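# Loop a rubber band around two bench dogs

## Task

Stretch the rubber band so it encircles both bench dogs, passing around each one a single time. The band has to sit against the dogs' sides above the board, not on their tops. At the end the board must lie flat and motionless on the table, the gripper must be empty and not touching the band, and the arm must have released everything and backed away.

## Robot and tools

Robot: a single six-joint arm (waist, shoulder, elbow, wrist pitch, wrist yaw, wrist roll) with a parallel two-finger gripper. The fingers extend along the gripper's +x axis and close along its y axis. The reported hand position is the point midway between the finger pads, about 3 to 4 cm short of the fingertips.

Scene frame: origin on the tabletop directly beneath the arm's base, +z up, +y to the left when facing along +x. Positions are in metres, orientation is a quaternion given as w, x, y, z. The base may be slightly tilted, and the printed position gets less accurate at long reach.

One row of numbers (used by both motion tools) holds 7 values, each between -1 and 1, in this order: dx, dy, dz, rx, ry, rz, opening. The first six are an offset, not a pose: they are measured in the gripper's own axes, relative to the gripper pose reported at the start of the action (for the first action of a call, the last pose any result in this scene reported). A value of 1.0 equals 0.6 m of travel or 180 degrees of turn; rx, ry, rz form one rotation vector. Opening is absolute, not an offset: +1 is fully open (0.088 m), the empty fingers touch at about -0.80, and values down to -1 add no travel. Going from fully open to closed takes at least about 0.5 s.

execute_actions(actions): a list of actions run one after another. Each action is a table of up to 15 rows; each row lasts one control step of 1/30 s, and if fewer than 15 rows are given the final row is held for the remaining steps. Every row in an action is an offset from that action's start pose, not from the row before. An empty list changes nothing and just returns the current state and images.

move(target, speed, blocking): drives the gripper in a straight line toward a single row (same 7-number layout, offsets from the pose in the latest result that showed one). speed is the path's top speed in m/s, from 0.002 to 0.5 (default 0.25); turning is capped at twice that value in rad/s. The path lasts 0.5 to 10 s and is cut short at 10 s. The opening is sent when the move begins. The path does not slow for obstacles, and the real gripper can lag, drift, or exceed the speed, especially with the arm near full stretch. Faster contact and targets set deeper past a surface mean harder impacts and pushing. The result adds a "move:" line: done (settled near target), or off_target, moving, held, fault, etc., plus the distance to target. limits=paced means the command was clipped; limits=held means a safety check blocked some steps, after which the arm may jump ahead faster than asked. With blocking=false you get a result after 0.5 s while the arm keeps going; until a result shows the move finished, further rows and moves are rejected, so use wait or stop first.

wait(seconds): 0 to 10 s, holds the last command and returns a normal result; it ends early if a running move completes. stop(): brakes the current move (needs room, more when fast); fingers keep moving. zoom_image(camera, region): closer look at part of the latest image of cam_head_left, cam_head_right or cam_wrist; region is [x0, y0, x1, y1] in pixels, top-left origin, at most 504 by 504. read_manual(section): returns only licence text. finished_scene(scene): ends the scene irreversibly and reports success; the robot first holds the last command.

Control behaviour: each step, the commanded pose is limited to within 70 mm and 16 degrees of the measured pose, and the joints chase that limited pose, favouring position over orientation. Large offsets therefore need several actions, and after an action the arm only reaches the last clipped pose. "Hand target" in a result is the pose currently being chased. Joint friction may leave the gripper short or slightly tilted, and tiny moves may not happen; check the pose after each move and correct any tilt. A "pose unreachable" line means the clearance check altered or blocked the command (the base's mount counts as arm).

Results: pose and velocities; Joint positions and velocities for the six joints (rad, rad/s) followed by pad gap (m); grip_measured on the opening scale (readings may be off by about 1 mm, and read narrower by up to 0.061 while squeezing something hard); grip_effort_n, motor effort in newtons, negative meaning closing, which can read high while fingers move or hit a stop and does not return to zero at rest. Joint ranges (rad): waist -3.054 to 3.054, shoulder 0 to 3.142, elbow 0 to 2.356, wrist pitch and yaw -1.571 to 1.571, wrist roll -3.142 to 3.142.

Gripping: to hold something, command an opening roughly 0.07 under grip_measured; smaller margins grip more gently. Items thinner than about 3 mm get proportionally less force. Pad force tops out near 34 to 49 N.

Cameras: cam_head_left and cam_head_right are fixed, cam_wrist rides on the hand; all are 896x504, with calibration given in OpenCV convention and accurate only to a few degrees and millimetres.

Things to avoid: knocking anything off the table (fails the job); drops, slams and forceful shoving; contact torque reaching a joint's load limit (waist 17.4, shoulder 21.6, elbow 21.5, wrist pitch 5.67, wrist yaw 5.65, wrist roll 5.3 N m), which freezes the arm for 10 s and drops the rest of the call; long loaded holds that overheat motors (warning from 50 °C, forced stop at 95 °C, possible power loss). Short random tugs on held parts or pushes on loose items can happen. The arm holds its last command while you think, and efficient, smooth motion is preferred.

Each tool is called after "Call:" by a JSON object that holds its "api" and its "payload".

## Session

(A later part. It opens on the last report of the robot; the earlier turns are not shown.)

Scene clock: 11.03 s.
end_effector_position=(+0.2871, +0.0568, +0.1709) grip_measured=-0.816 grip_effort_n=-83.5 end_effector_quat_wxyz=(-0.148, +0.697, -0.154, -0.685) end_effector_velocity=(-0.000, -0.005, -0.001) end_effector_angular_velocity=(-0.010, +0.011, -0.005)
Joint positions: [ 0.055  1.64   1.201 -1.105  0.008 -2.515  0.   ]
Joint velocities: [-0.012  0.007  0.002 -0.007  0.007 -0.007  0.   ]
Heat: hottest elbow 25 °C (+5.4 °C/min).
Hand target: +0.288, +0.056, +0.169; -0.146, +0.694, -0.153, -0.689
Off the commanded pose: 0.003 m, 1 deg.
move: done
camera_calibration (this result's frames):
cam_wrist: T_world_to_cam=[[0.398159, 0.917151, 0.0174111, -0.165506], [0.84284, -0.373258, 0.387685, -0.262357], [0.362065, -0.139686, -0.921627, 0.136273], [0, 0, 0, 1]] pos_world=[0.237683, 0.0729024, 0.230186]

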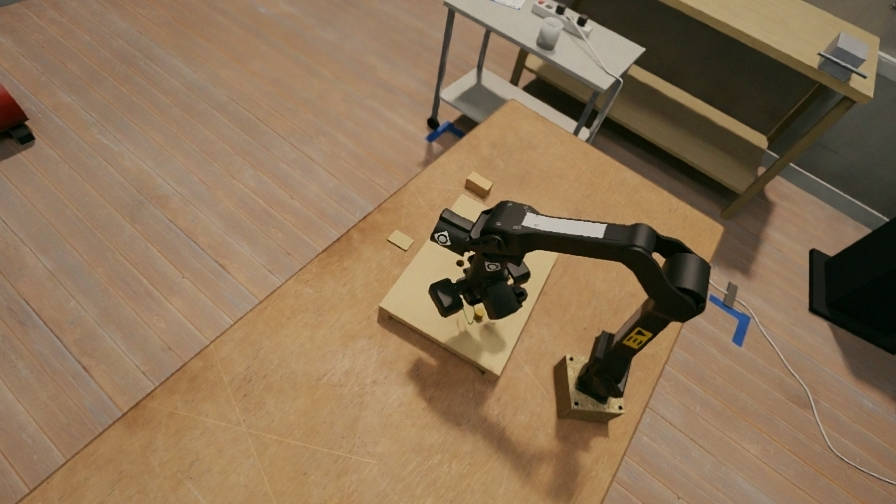

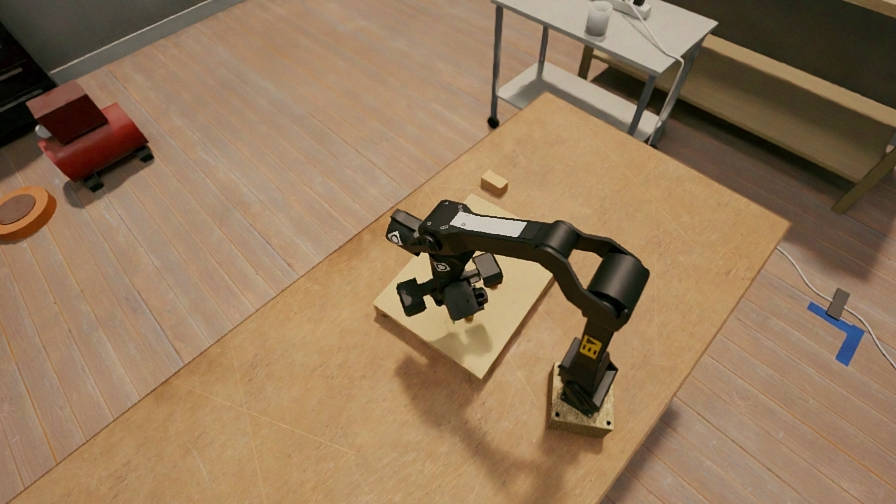

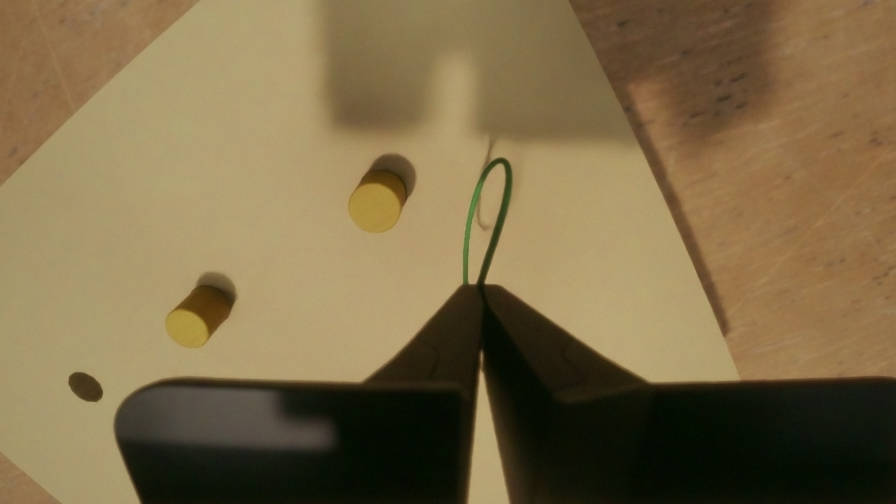

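Call:
{"api": "move", "payload": {"target": [0.06,0,0,0,0,0,-1], "speed": 0.08}}

Call:
{"api": "move", "payload": {"target": [0.03,0.09,0,0,0,0,-1], "speed": 0.06}}

Scene clock: 12.20 s.
end_effector_position=(+0.2896, +0.0569, +0.1410) grip_measured=-0.816 grip_effort_n=-83.5 end_effector_quat_wxyz=(-0.150, +0.702, -0.151, -0.679) end_effector_velocity=(-0.002, -0.002, -0.002) end_effector_angular_velocity=(-0.008, +0.001, +0.019)
Joint positions: [ 0.054  1.666  1.106 -0.966  0.008 -2.516  0.   ]
Joint velocities: [-0.002 -0.002 -0.012  0.007  0.007 -0.022  0.   ]
Heat: hottest elbow 25 °C (+4.9 °C/min).
Hand target: +0.287, +0.056, +0.135; -0.147, +0.697, -0.154, -0.685
Off the commanded pose: 0.006 m, 1 deg.
move: done
camera_calibration (this result's frames):
cam_wrist: T_world_to_cam=[[0.397312, 0.917269, 0.0275888, -0.167255], [0.836091, -0.374215, 0.401143, -0.252725], [0.37828, -0.136312, -0.9156, 0.10206], [0, 0, 0, 1]] pos_world=[0.239146, 0.0727568, 0.199439]

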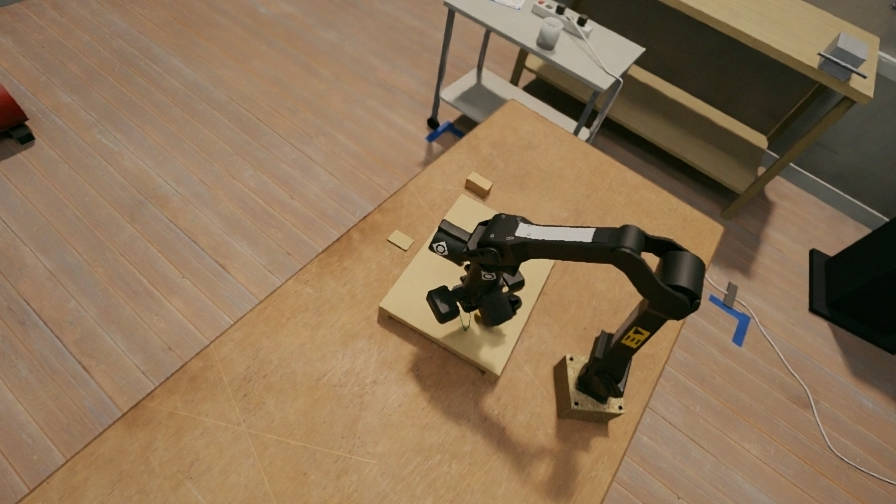

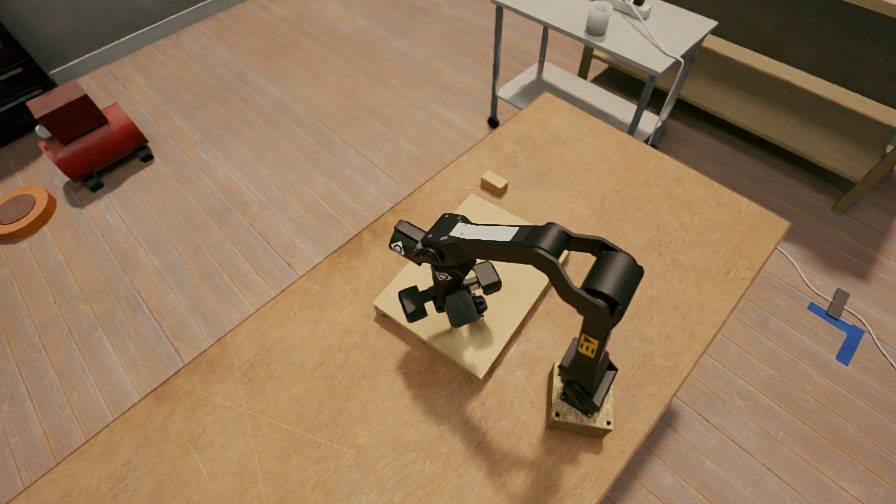

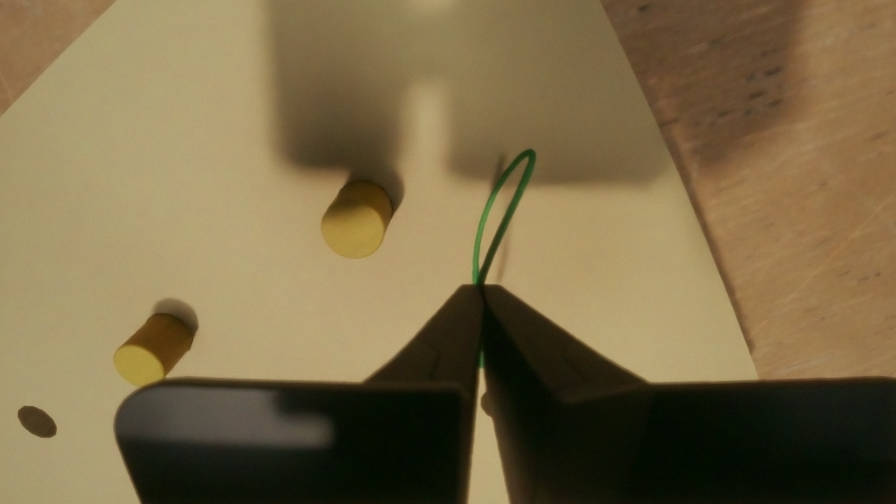

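Scene clock: 13.53 s.
end_effector_position=(+0.2695, +0.0081, +0.1224) grip_measured=-0.816 grip_effort_n=-83.5 end_effector_quat_wxyz=(-0.150, +0.701, -0.154, -0.680) end_effector_velocity=(-0.002, -0.002, -0.002) end_effector_angular_velocity=(+0.006, +0.003, +0.010)
Joint positions: [-0.112  1.603  0.957 -0.884  0.003 -2.678  0.   ]
Joint velocities: [-0.012 -0.002 -0.012  0.007 -0.007 -0.022  0.   ]
Heat: hottest elbow 25 °C (+4.4 °C/min).
Hand target: +0.268, +0.007, +0.123; -0.150, +0.703, -0.151, -0.679
Off the commanded pose: 0.002 m, 0 deg.
move: done
camera_calibration (this result's frames):
cam_wrist: T_world_to_cam=[[0.401233, 0.915677, 0.0233942, -0.114582], [0.836462, -0.376692, 0.398037, -0.246444], [0.373286, -0.140137, -0.917071, 0.0875097], [0, 0, 0, 1]] pos_world=[0.219449, 0.0243497, 0.181027]

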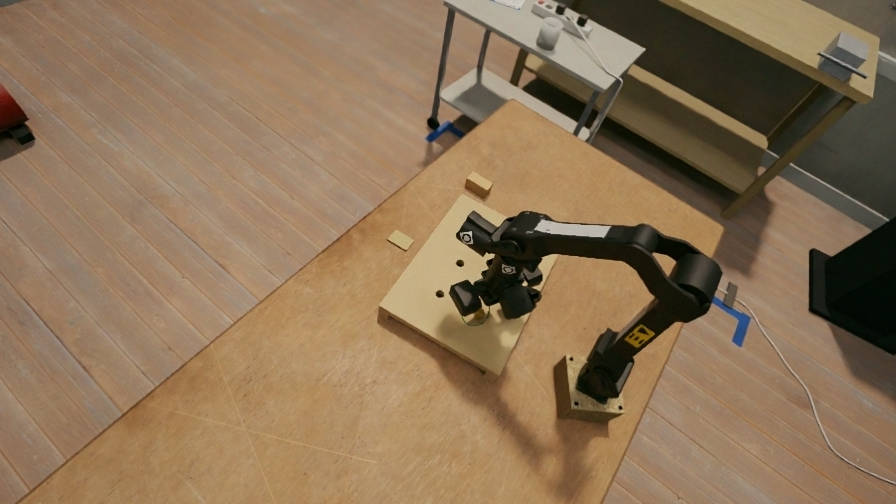

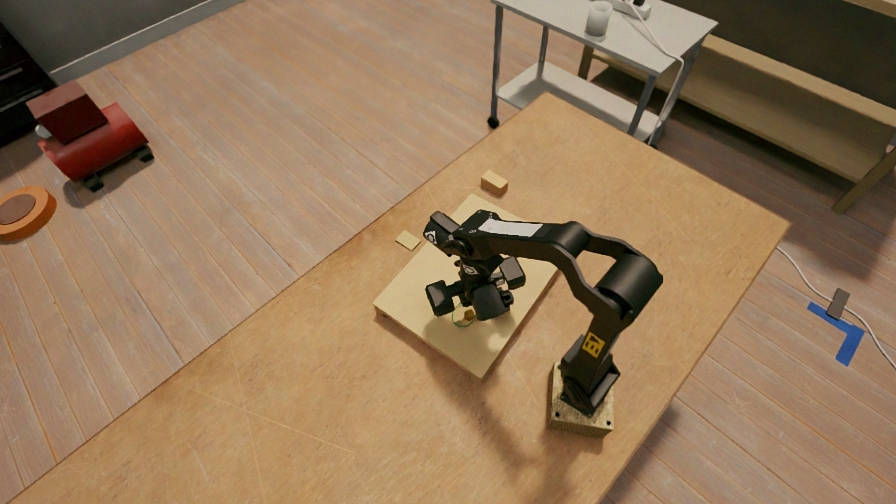

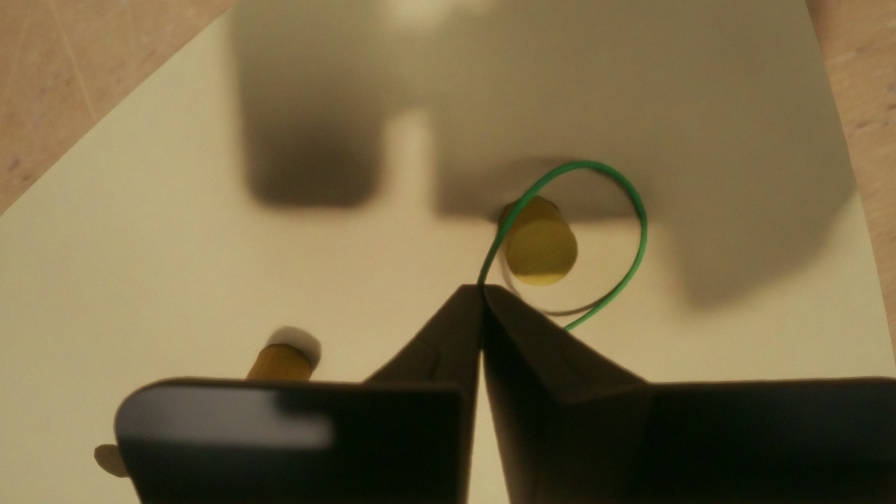

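Call:
{"api": "move", "payload": {"target": [0.01,0.04,-0.025,-0.08,0,0,-1], "speed": 0.06}}

Call:
{"api": "move", "payload": {"target": [0.05,0.005,0,0,0,0,-1], "speed": 0.05}}

Scene clock: 16.03 s.
end_effector_position=(+0.2725, -0.0193, +0.1191) grip_measured=-0.816 grip_effort_n=-83.5 end_effector_quat_wxyz=(-0.062, +0.716, -0.070, -0.692) end_effector_velocity=(-0.001, -0.001, -0.000) end_effector_angular_velocity=(+0.007, +0.007, +0.015)
Joint positions: [-0.214  1.618  0.957 -0.864  0.002 -3.026  0.   ]
Joint velocities: [-0.007  0.002  0.002 -0.007 -0.007 -0.022  0.   ]
Heat: hottest elbow 25 °C (+3.7 °C/min).
Hand target: +0.274, -0.020, +0.117; -0.061, +0.714, -0.067, -0.694
Off the commanded pose: 0.003 m, 1 deg.
move: done
camera_calibration (this result's frames):
cam_wrist: T_world_to_cam=[[0.166851, 0.985877, 0.0143694, -0.0242599], [0.901311, -0.158415, 0.403167, -0.272006], [0.399749, -0.0543174, -0.915014, 0.0738082], [0, 0, 0, 1]] pos_world=[0.219705, -0.0151634, 0.177548]

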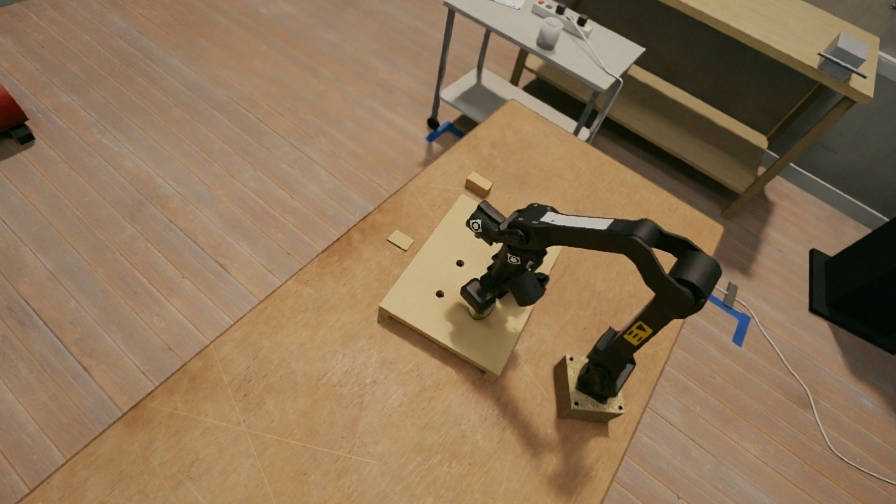

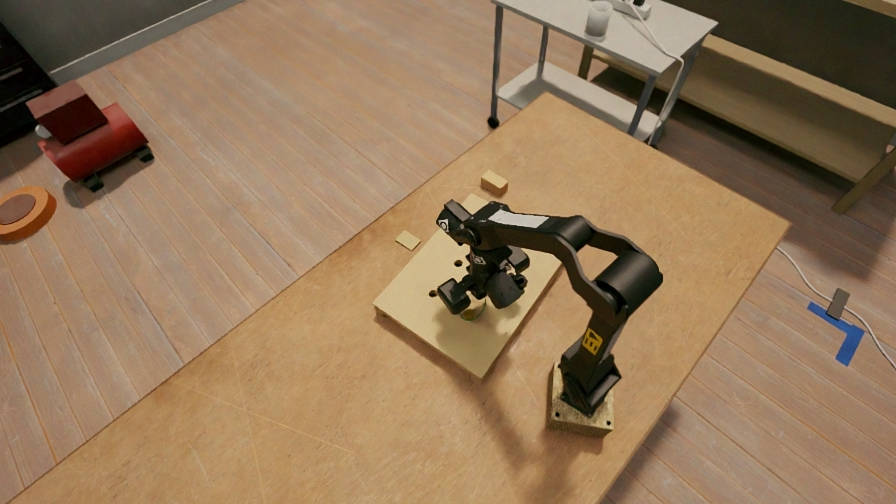

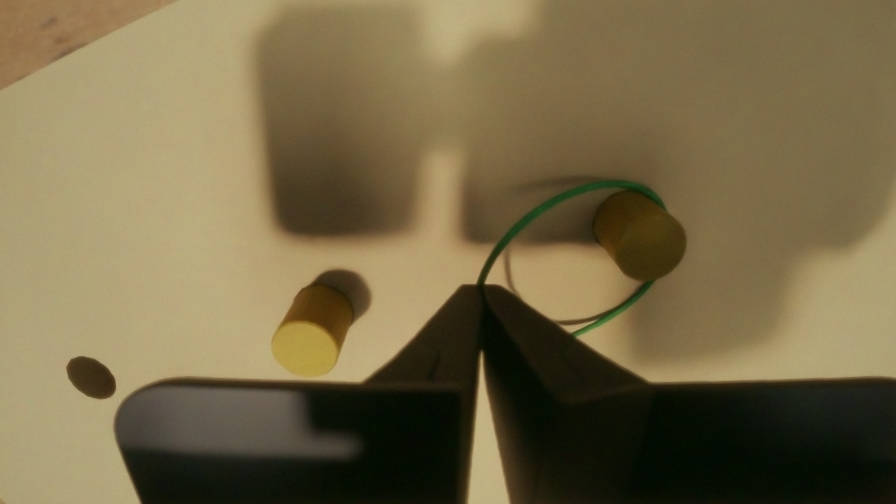

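Scene clock: 17.00 s.
end_effector_position=(+0.2758, -0.0223, +0.0945) grip_measured=-0.816 grip_effort_n=-83.5 end_effector_quat_wxyz=(-0.064, +0.722, -0.071, -0.686) end_effector_velocity=(-0.007, -0.001, -0.005) end_effector_angular_velocity=(-0.006, +0.027, +0.004)
Joint positions: [-0.223  1.665  0.897 -0.74   0.002 -3.03   0.   ]
Joint velocities: [-0.002  0.007 -0.012 -0.007  0.007 -0.007  0.   ]
Heat: hottest elbow 25 °C (+3.5 °C/min).
Hand target: +0.273, -0.023, +0.089; -0.062, +0.716, -0.070, -0.692
Off the commanded pose: 0.006 m, 1 deg.
move: done
camera_calibration (this result's frames):
cam_wrist: T_world_to_cam=[[0.170575, 0.985221, 0.015643, -0.0227481], [0.893786, -0.161388, 0.41845, -0.264934], [0.41479, -0.0573954, -0.908105, 0.0448995], [0, 0, 0, 1]] pos_world=[0.22205, -0.0177683, 0.151991]

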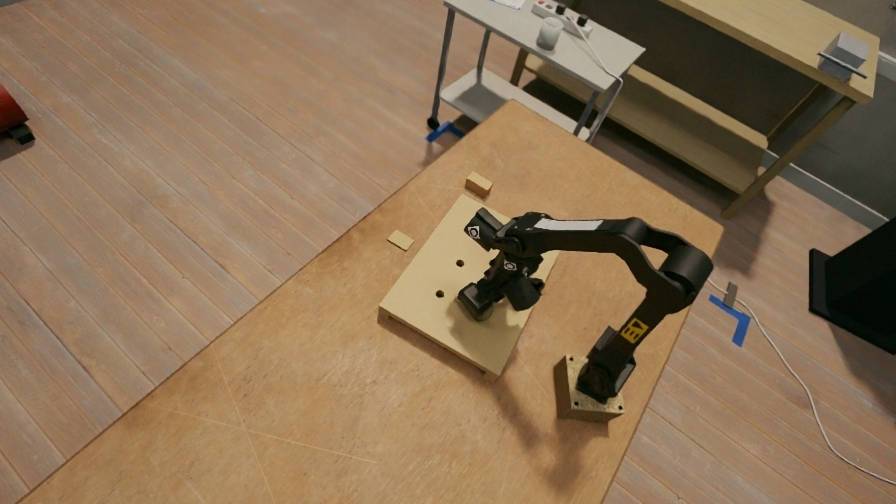

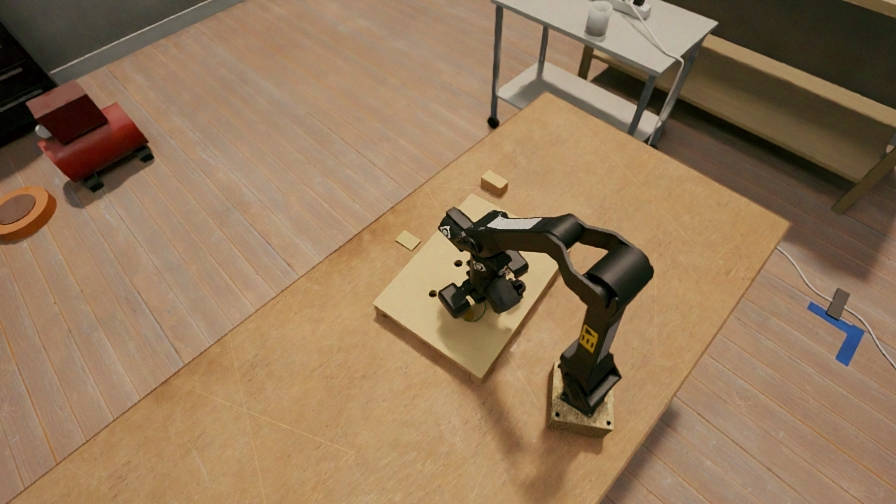

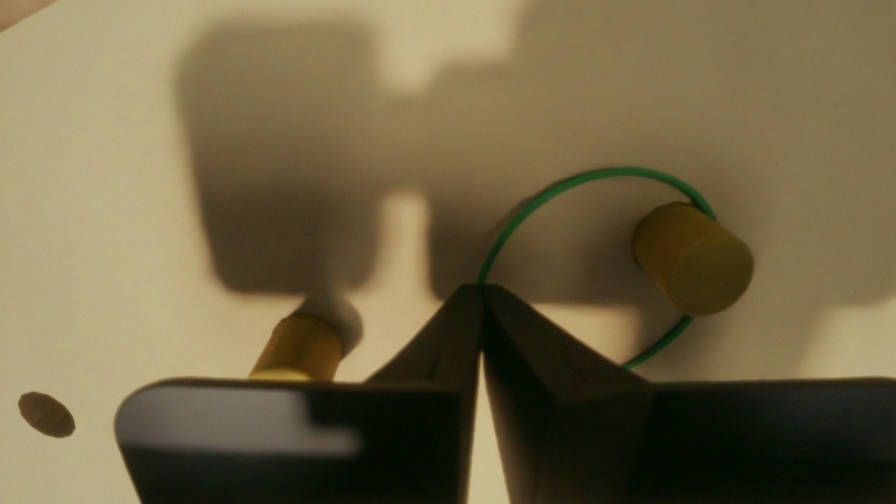

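Call:
{"api": "execute_actions", "payload": {"actions": [[[0.008,0,0,0,0,0,-1],[0.012,0,0,0,0,0,-1],[0.016,0,0,0,0,0,-1],[0.02,0,0,0,0,0,-1]],[[0.003,0,0,0,0,0,-0.6]]]}}

Call:
{"api": "move", "payload": {"target": [-0.08,0,0,0,0,0,-0.6], "speed": 0.1}}

Call:
{"api": "move", "payload": {"target": [0,0,0,0.7,0,0,-0.3], "speed": 0.5}}

Call:
{"api": "move", "payload": {"target": [0,0,0,0.7,0,0,-0.3], "speed": 0.5}}

Scene clock: 18.33 s.
end_effector_position=(+0.2803, -0.0227, +0.0885) grip_measured=-0.610 grip_effort_n=19.8 end_effector_quat_wxyz=(-0.064, +0.729, -0.071, -0.678) end_effector_velocity=(+0.003, +0.000, +0.001) end_effector_angular_velocity=(+0.006, -0.013, +0.006)
Joint positions: [-0.223  1.678  0.883 -0.692  0.002 -3.03   0.009]
Joint velocities: [-0.002 -0.002  0.002  0.007 -0.007 -0.007  0.003]
Heat: hottest elbow 25 °C (+3.3 °C/min).
Hand target: +0.279, -0.023, +0.087; -0.064, +0.727, -0.071, -0.680
Off the commanded pose: 0.002 m, 0 deg.
camera_calibration (this result's frames):
cam_wrist: T_world_to_cam=[[0.169637, 0.98535, 0.017554, -0.0229156], [0.884769, -0.160118, 0.437659, -0.265729], [0.434058, -0.0587119, -0.89897, 0.0313699], [0, 0, 0, 1]] pos_world=[0.22538, -0.0181263, 0.144902]

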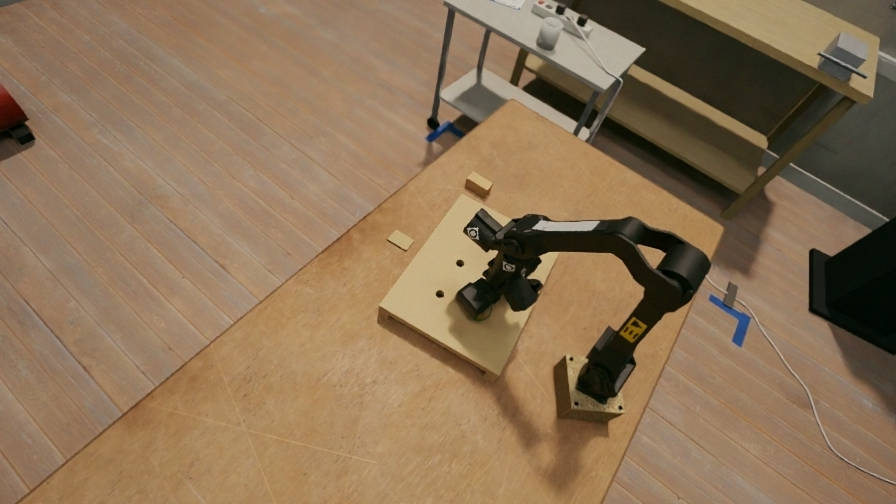

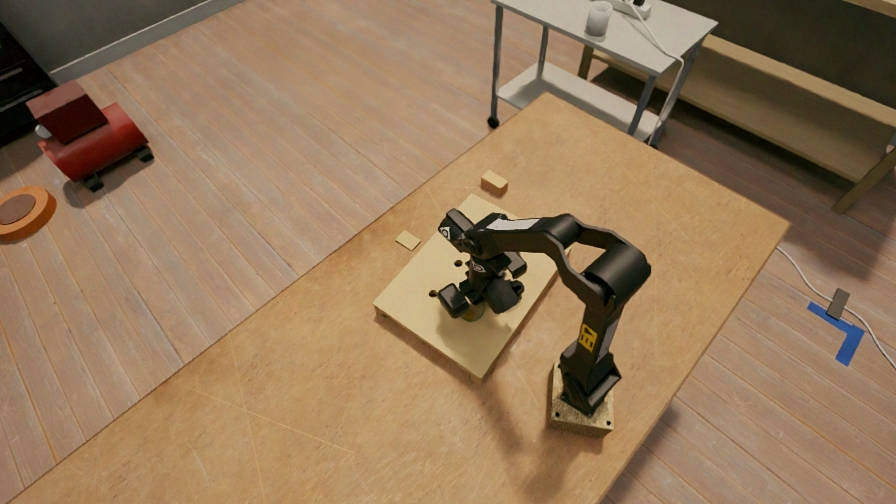

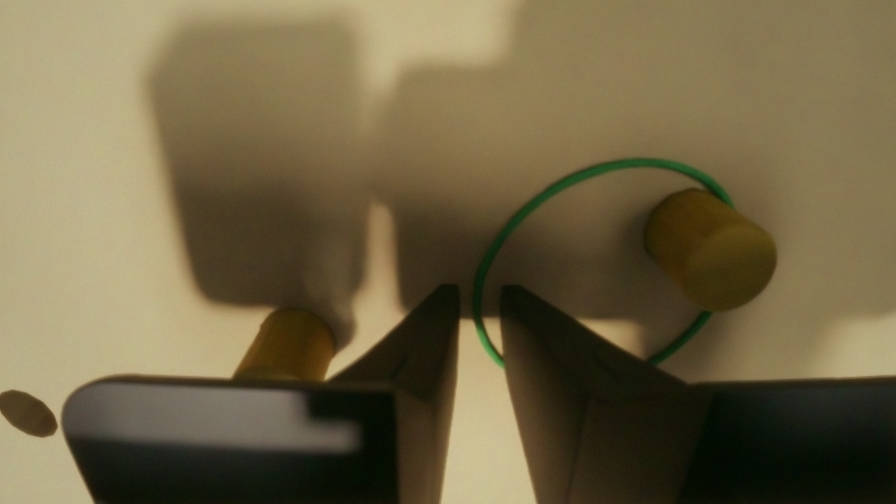

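Scene clock: 19.23 s.
end_effector_position=(+0.2752, -0.0218, +0.1317) grip_measured=-0.603 grip_effort_n=19.3 end_effector_quat_wxyz=(-0.064, +0.724, -0.071, -0.683) end_effector_velocity=(-0.002, -0.001, +0.002) end_effector_angular_velocity=(+0.009, +0.011, -0.029)
Joint positions: [-0.223  1.589  0.98  -0.891  0.002 -3.03   0.009]
Joint velocities: [-0.007 -0.002  0.007 -0.022 -0.007  0.022  0.   ]
Heat: hottest elbow 25 °C (+3.1 °C/min).
Hand target: +0.277, -0.022, +0.136; -0.064, +0.729, -0.071, -0.678
Off the commanded pose: 0.005 m, 1 deg.
move: done
camera_calibration (this result's frames):
cam_wrist: T_world_to_cam=[[0.169993, 0.98531, 0.0163488, -0.0235792], [0.890493, -0.160698, 0.425675, -0.280015], [0.422048, -0.0578033, -0.904729, 0.0765573], [0, 0, 0, 1]] pos_world=[0.221049, -0.0173398, 0.188844]

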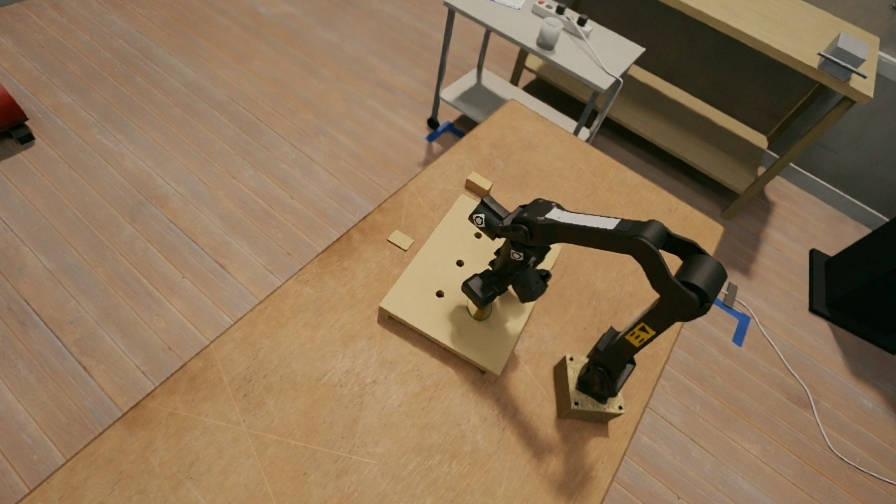

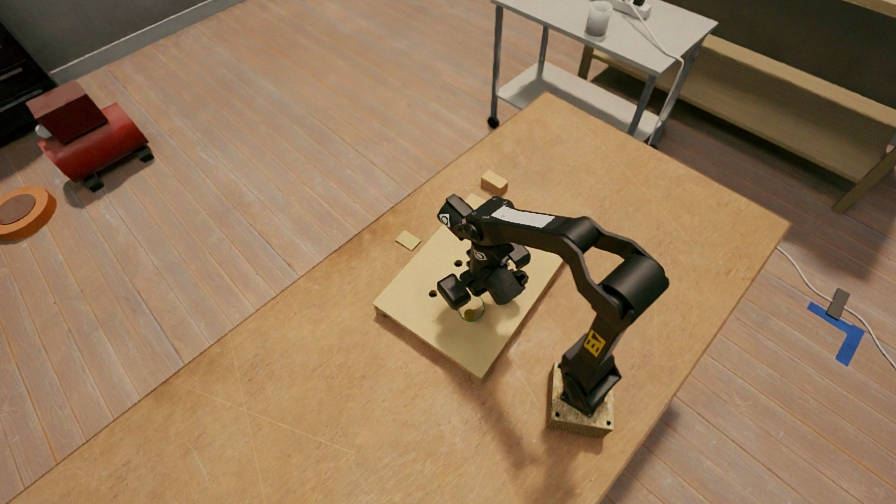

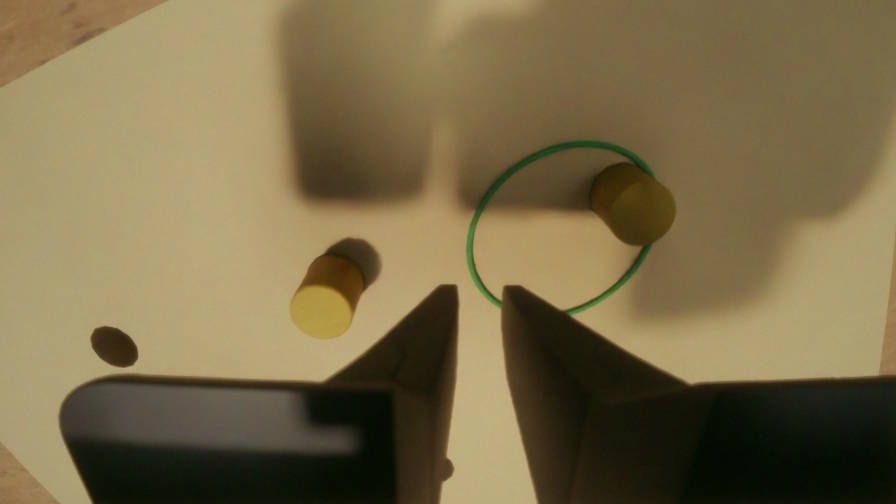

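Scene clock: 22.07 s.
end_effector_position=(+0.2753, -0.0214, +0.1317) grip_measured=-0.303 grip_effort_n=18.8 end_effector_quat_wxyz=(+0.673, -0.274, +0.639, +0.250) end_effector_velocity=(-0.002, +0.003, -0.000) end_effector_angular_velocity=(+0.024, +0.005, -0.023)
Joint positions: [-0.223  1.589  0.98  -0.891 -0.001 -0.84   0.024]
Joint velocities: [-0.002 -0.002 -0.002 -0.007 -0.022  0.022 -0.   ]
Heat: hottest shoulder 25 °C (+2.7 °C/min).
Hand target: +0.275, -0.022, +0.132; +0.674, -0.272, +0.641, +0.247
Off the commanded pose: 0.000 m, 1 deg.
move: done
camera_calibration (this result's frames):
cam_wrist: T_world_to_cam=[[0.699815, -0.71062, 0.0726442, -0.2136], [-0.686979, -0.641669, 0.341059, 0.155085], [-0.19575, -0.288583, -0.937231, 0.245957], [0, 0, 0, 1]] pos_world=[0.304167, 0.0187032, 0.193142]

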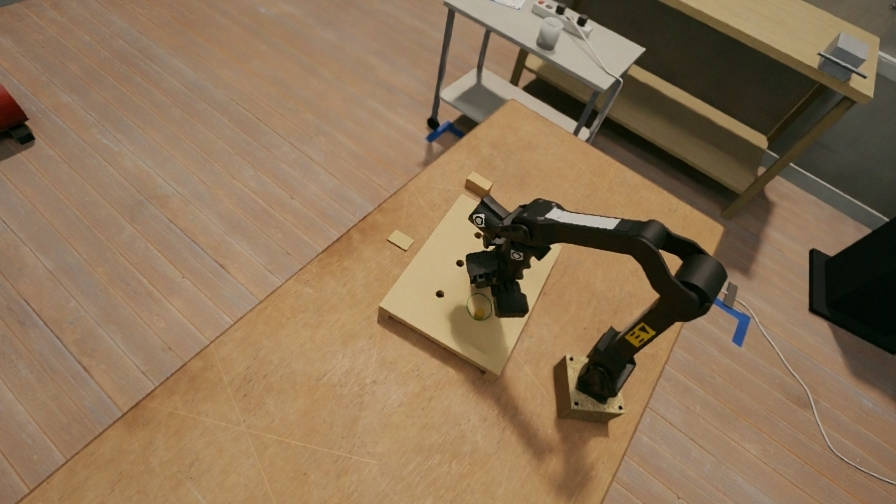

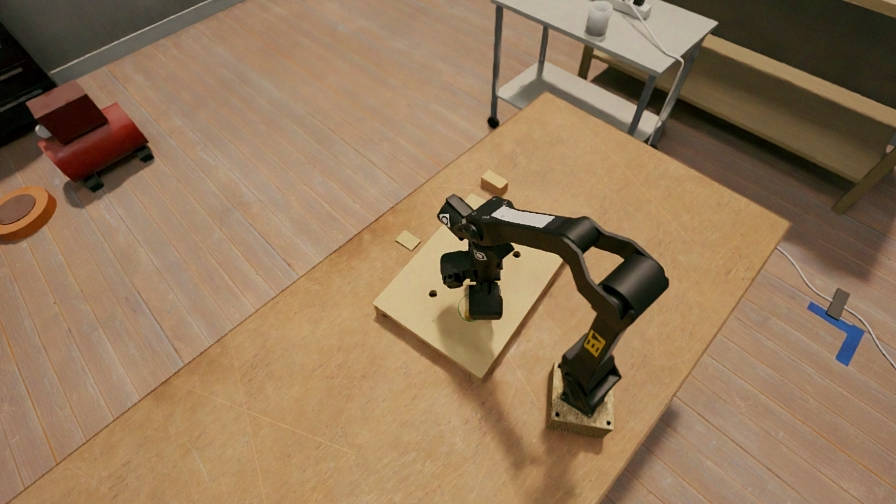

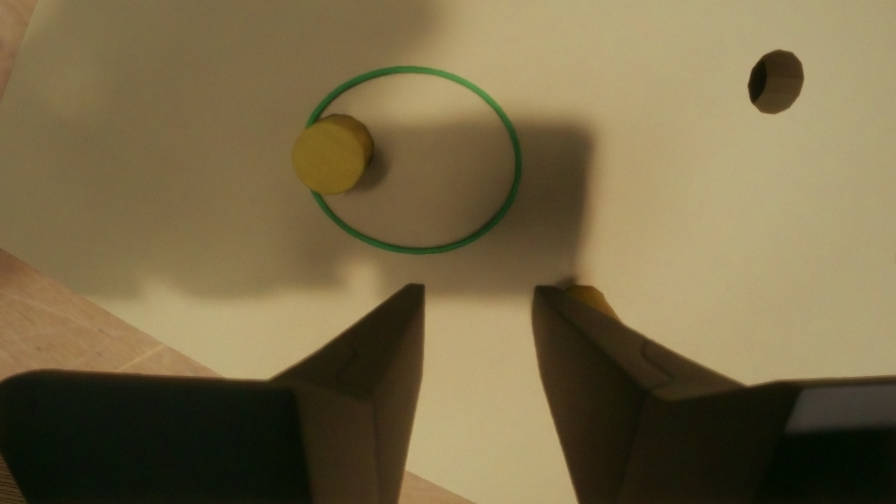

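Scene clock: 24.90 s.
end_effector_position=(+0.2753, -0.0211, +0.1317) grip_measured=-0.303 grip_effort_n=19.3 end_effector_quat_wxyz=(+0.552, +0.474, +0.516, -0.453) end_effector_velocity=(-0.005, +0.003, +0.001) end_effector_angular_velocity=(+0.024, +0.015, -0.009)
Joint positions: [-0.223  1.589  0.98  -0.891 -0.003  1.35   0.024]
Joint velocities: [-0.002 -0.007 -0.002 -0.022 -0.022  0.007 -0.   ]
Heat: hottest elbow 26 °C (+4.8 °C/min).
Hand target: +0.275, -0.021, +0.132; +0.550, +0.476, +0.513, -0.456
Off the commanded pose: 0.000 m, 1 deg.
move: done
camera_calibration (this result's frames):
cam_wrist: T_world_to_cam=[[-0.986739, -0.159006, -0.0326154, 0.27643], [-0.160233, 0.922109, 0.352193, 0.0418387], [-0.025926, 0.352748, -0.935359, 0.212591], [0, 0, 0, 1]] pos_world=[0.284979, -0.0696169, 0.193129]

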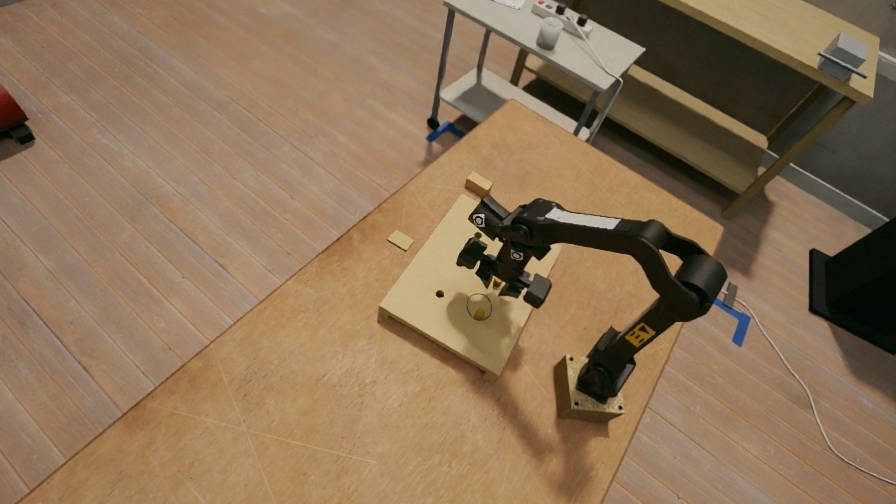

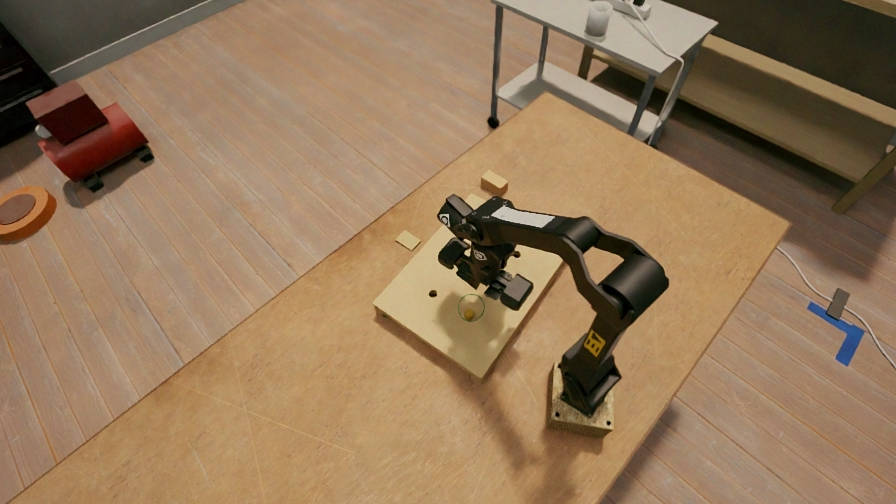

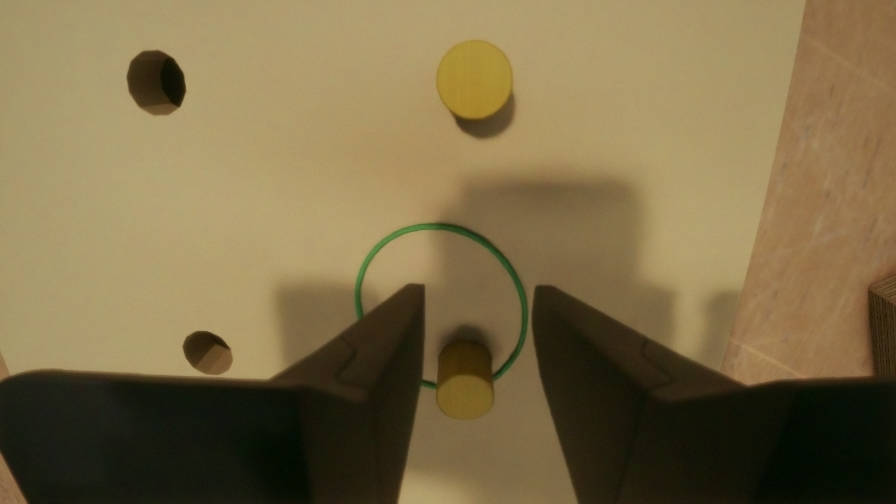

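Call:
{"api": "move", "payload": {"target": [0.062,0.008,-0.02,0,0,-0.022,-0.47], "speed": 0.06}}

Scene clock: 26.27 s.
end_effector_position=(+0.2827, -0.0096, +0.0998) grip_measured=-0.467 grip_effort_n=-14.7 end_effector_quat_wxyz=(+0.541, +0.459, +0.529, -0.466) end_effector_velocity=(-0.003, +0.004, -0.004) end_effector_angular_velocity=(+0.023, +0.021, +0.010)
Joint positions: [-0.172  1.709  0.974 -0.817  0.01   1.397  0.016]
Joint velocities: [ 0.002  0.012 -0.002 -0.007 -0.022 -0.007 -0.   ]
Heat: hottest elbow 26 °C (+4.6 °C/min).
Hand target: +0.280, -0.009, +0.095; +0.536, +0.456, +0.532, -0.472
Off the commanded pose: 0.006 m, 1 deg.
move: done
camera_calibration (this result's frames):
cam_wrist: T_world_to_cam=[[-0.986604, -0.161923, 0.0198627, 0.279185], [-0.144624, 0.924475, 0.352745, 0.0392309], [-0.07548, 0.345147, -0.935509, 0.192752], [0, 0, 0, 1]] pos_world=[0.295667, -0.0575892, 0.160937]

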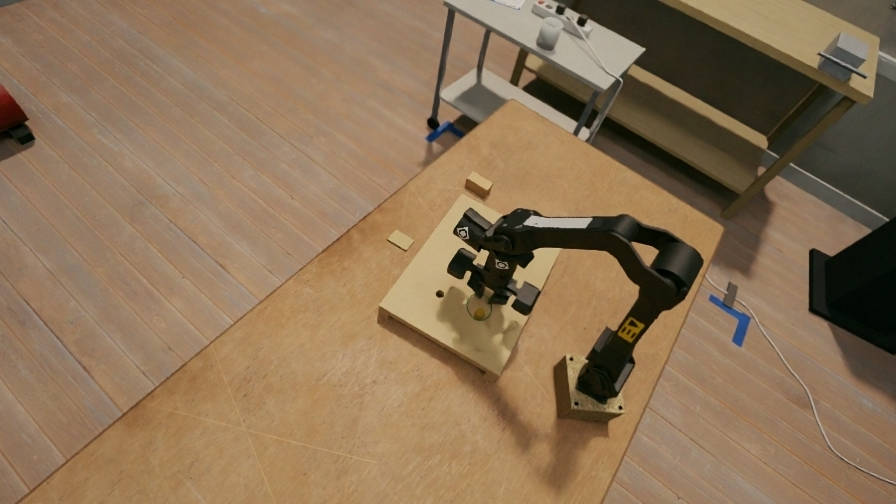

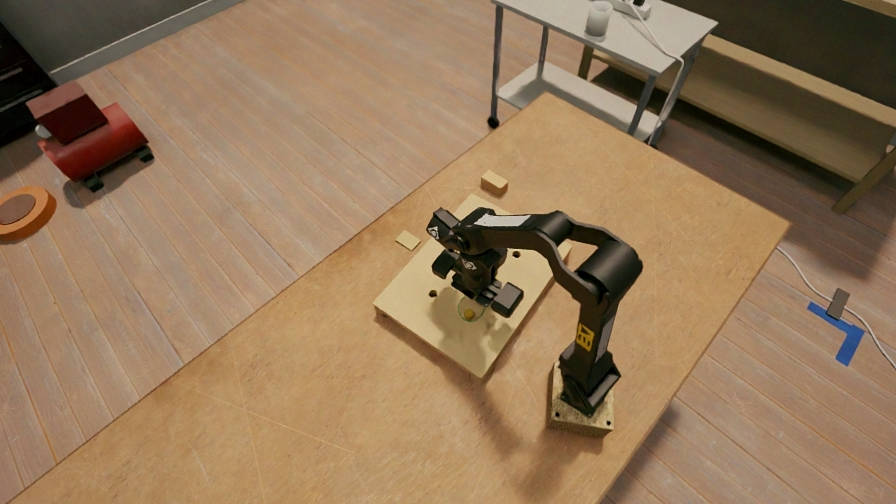

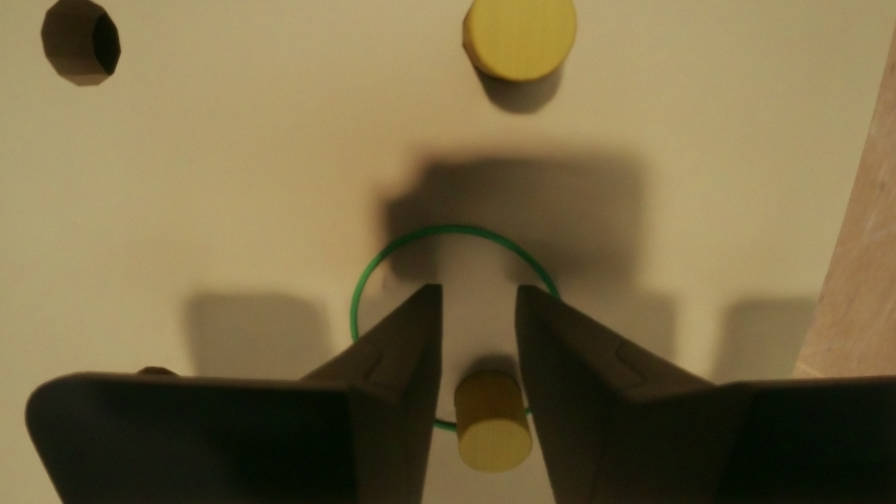

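Call:
{"api": "move", "payload": {"target": [0.032,0,-0.004,0,0.012,-0.006,-0.65], "speed": 0.03}}

Scene clock: 27.30 s.
end_effector_position=(+0.2857, -0.0075, +0.0882) grip_measured=-0.647 grip_effort_n=-13.3 end_effector_quat_wxyz=(+0.532, +0.467, +0.535, -0.461) end_effector_velocity=(-0.003, +0.000, -0.001) end_effector_angular_velocity=(+0.008, +0.012, +0.019)
Joint positions: [-0.18   1.746  0.965 -0.775 -0.02   1.394  0.007]
Joint velocities: [-0.002  0.002 -0.002 -0.007 -0.007 -0.022 -0.   ]
Heat: hottest elbow 26 °C (+4.4 °C/min).
Hand target: +0.282, -0.008, +0.081; +0.526, +0.463, +0.543, -0.463
Off the commanded pose: 0.008 m, 1 deg.
move: done
camera_calibration (this result's frames):
cam_wrist: T_world_to_cam=[[-0.987267, -0.158059, 0.0179071, 0.283176], [-0.13949, 0.914348, 0.380146, 0.0378926], [-0.0764589, 0.372808, -0.924753, 0.181037], [0, 0, 0, 1]] pos_world=[0.298698, -0.0573804, 0.147939]

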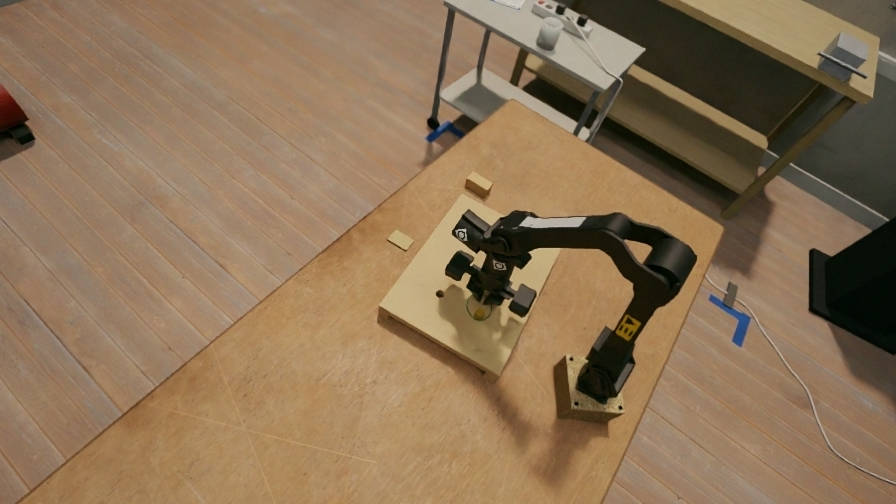

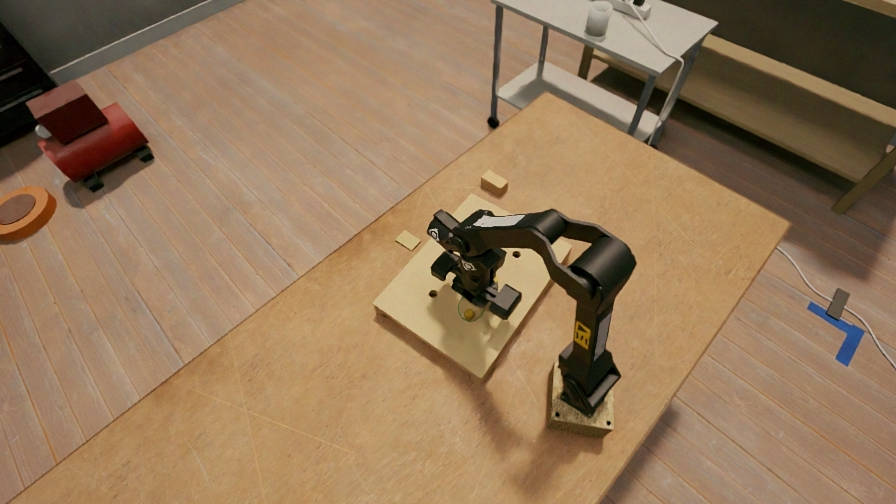

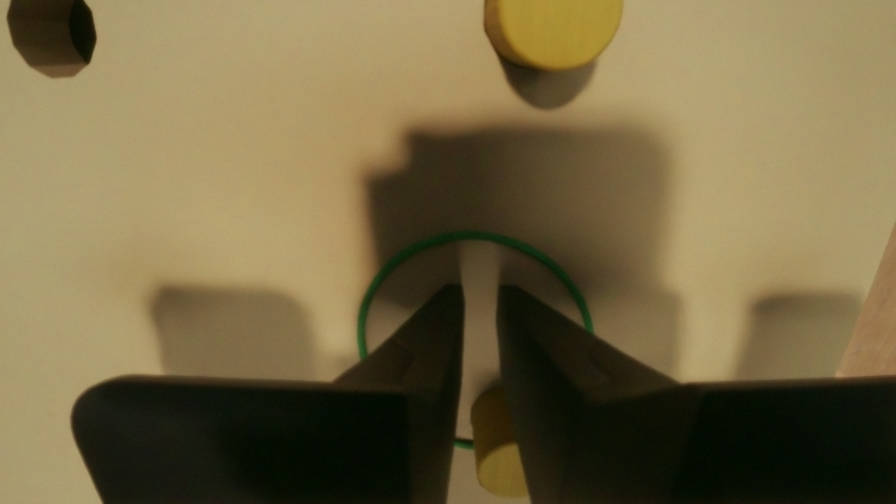

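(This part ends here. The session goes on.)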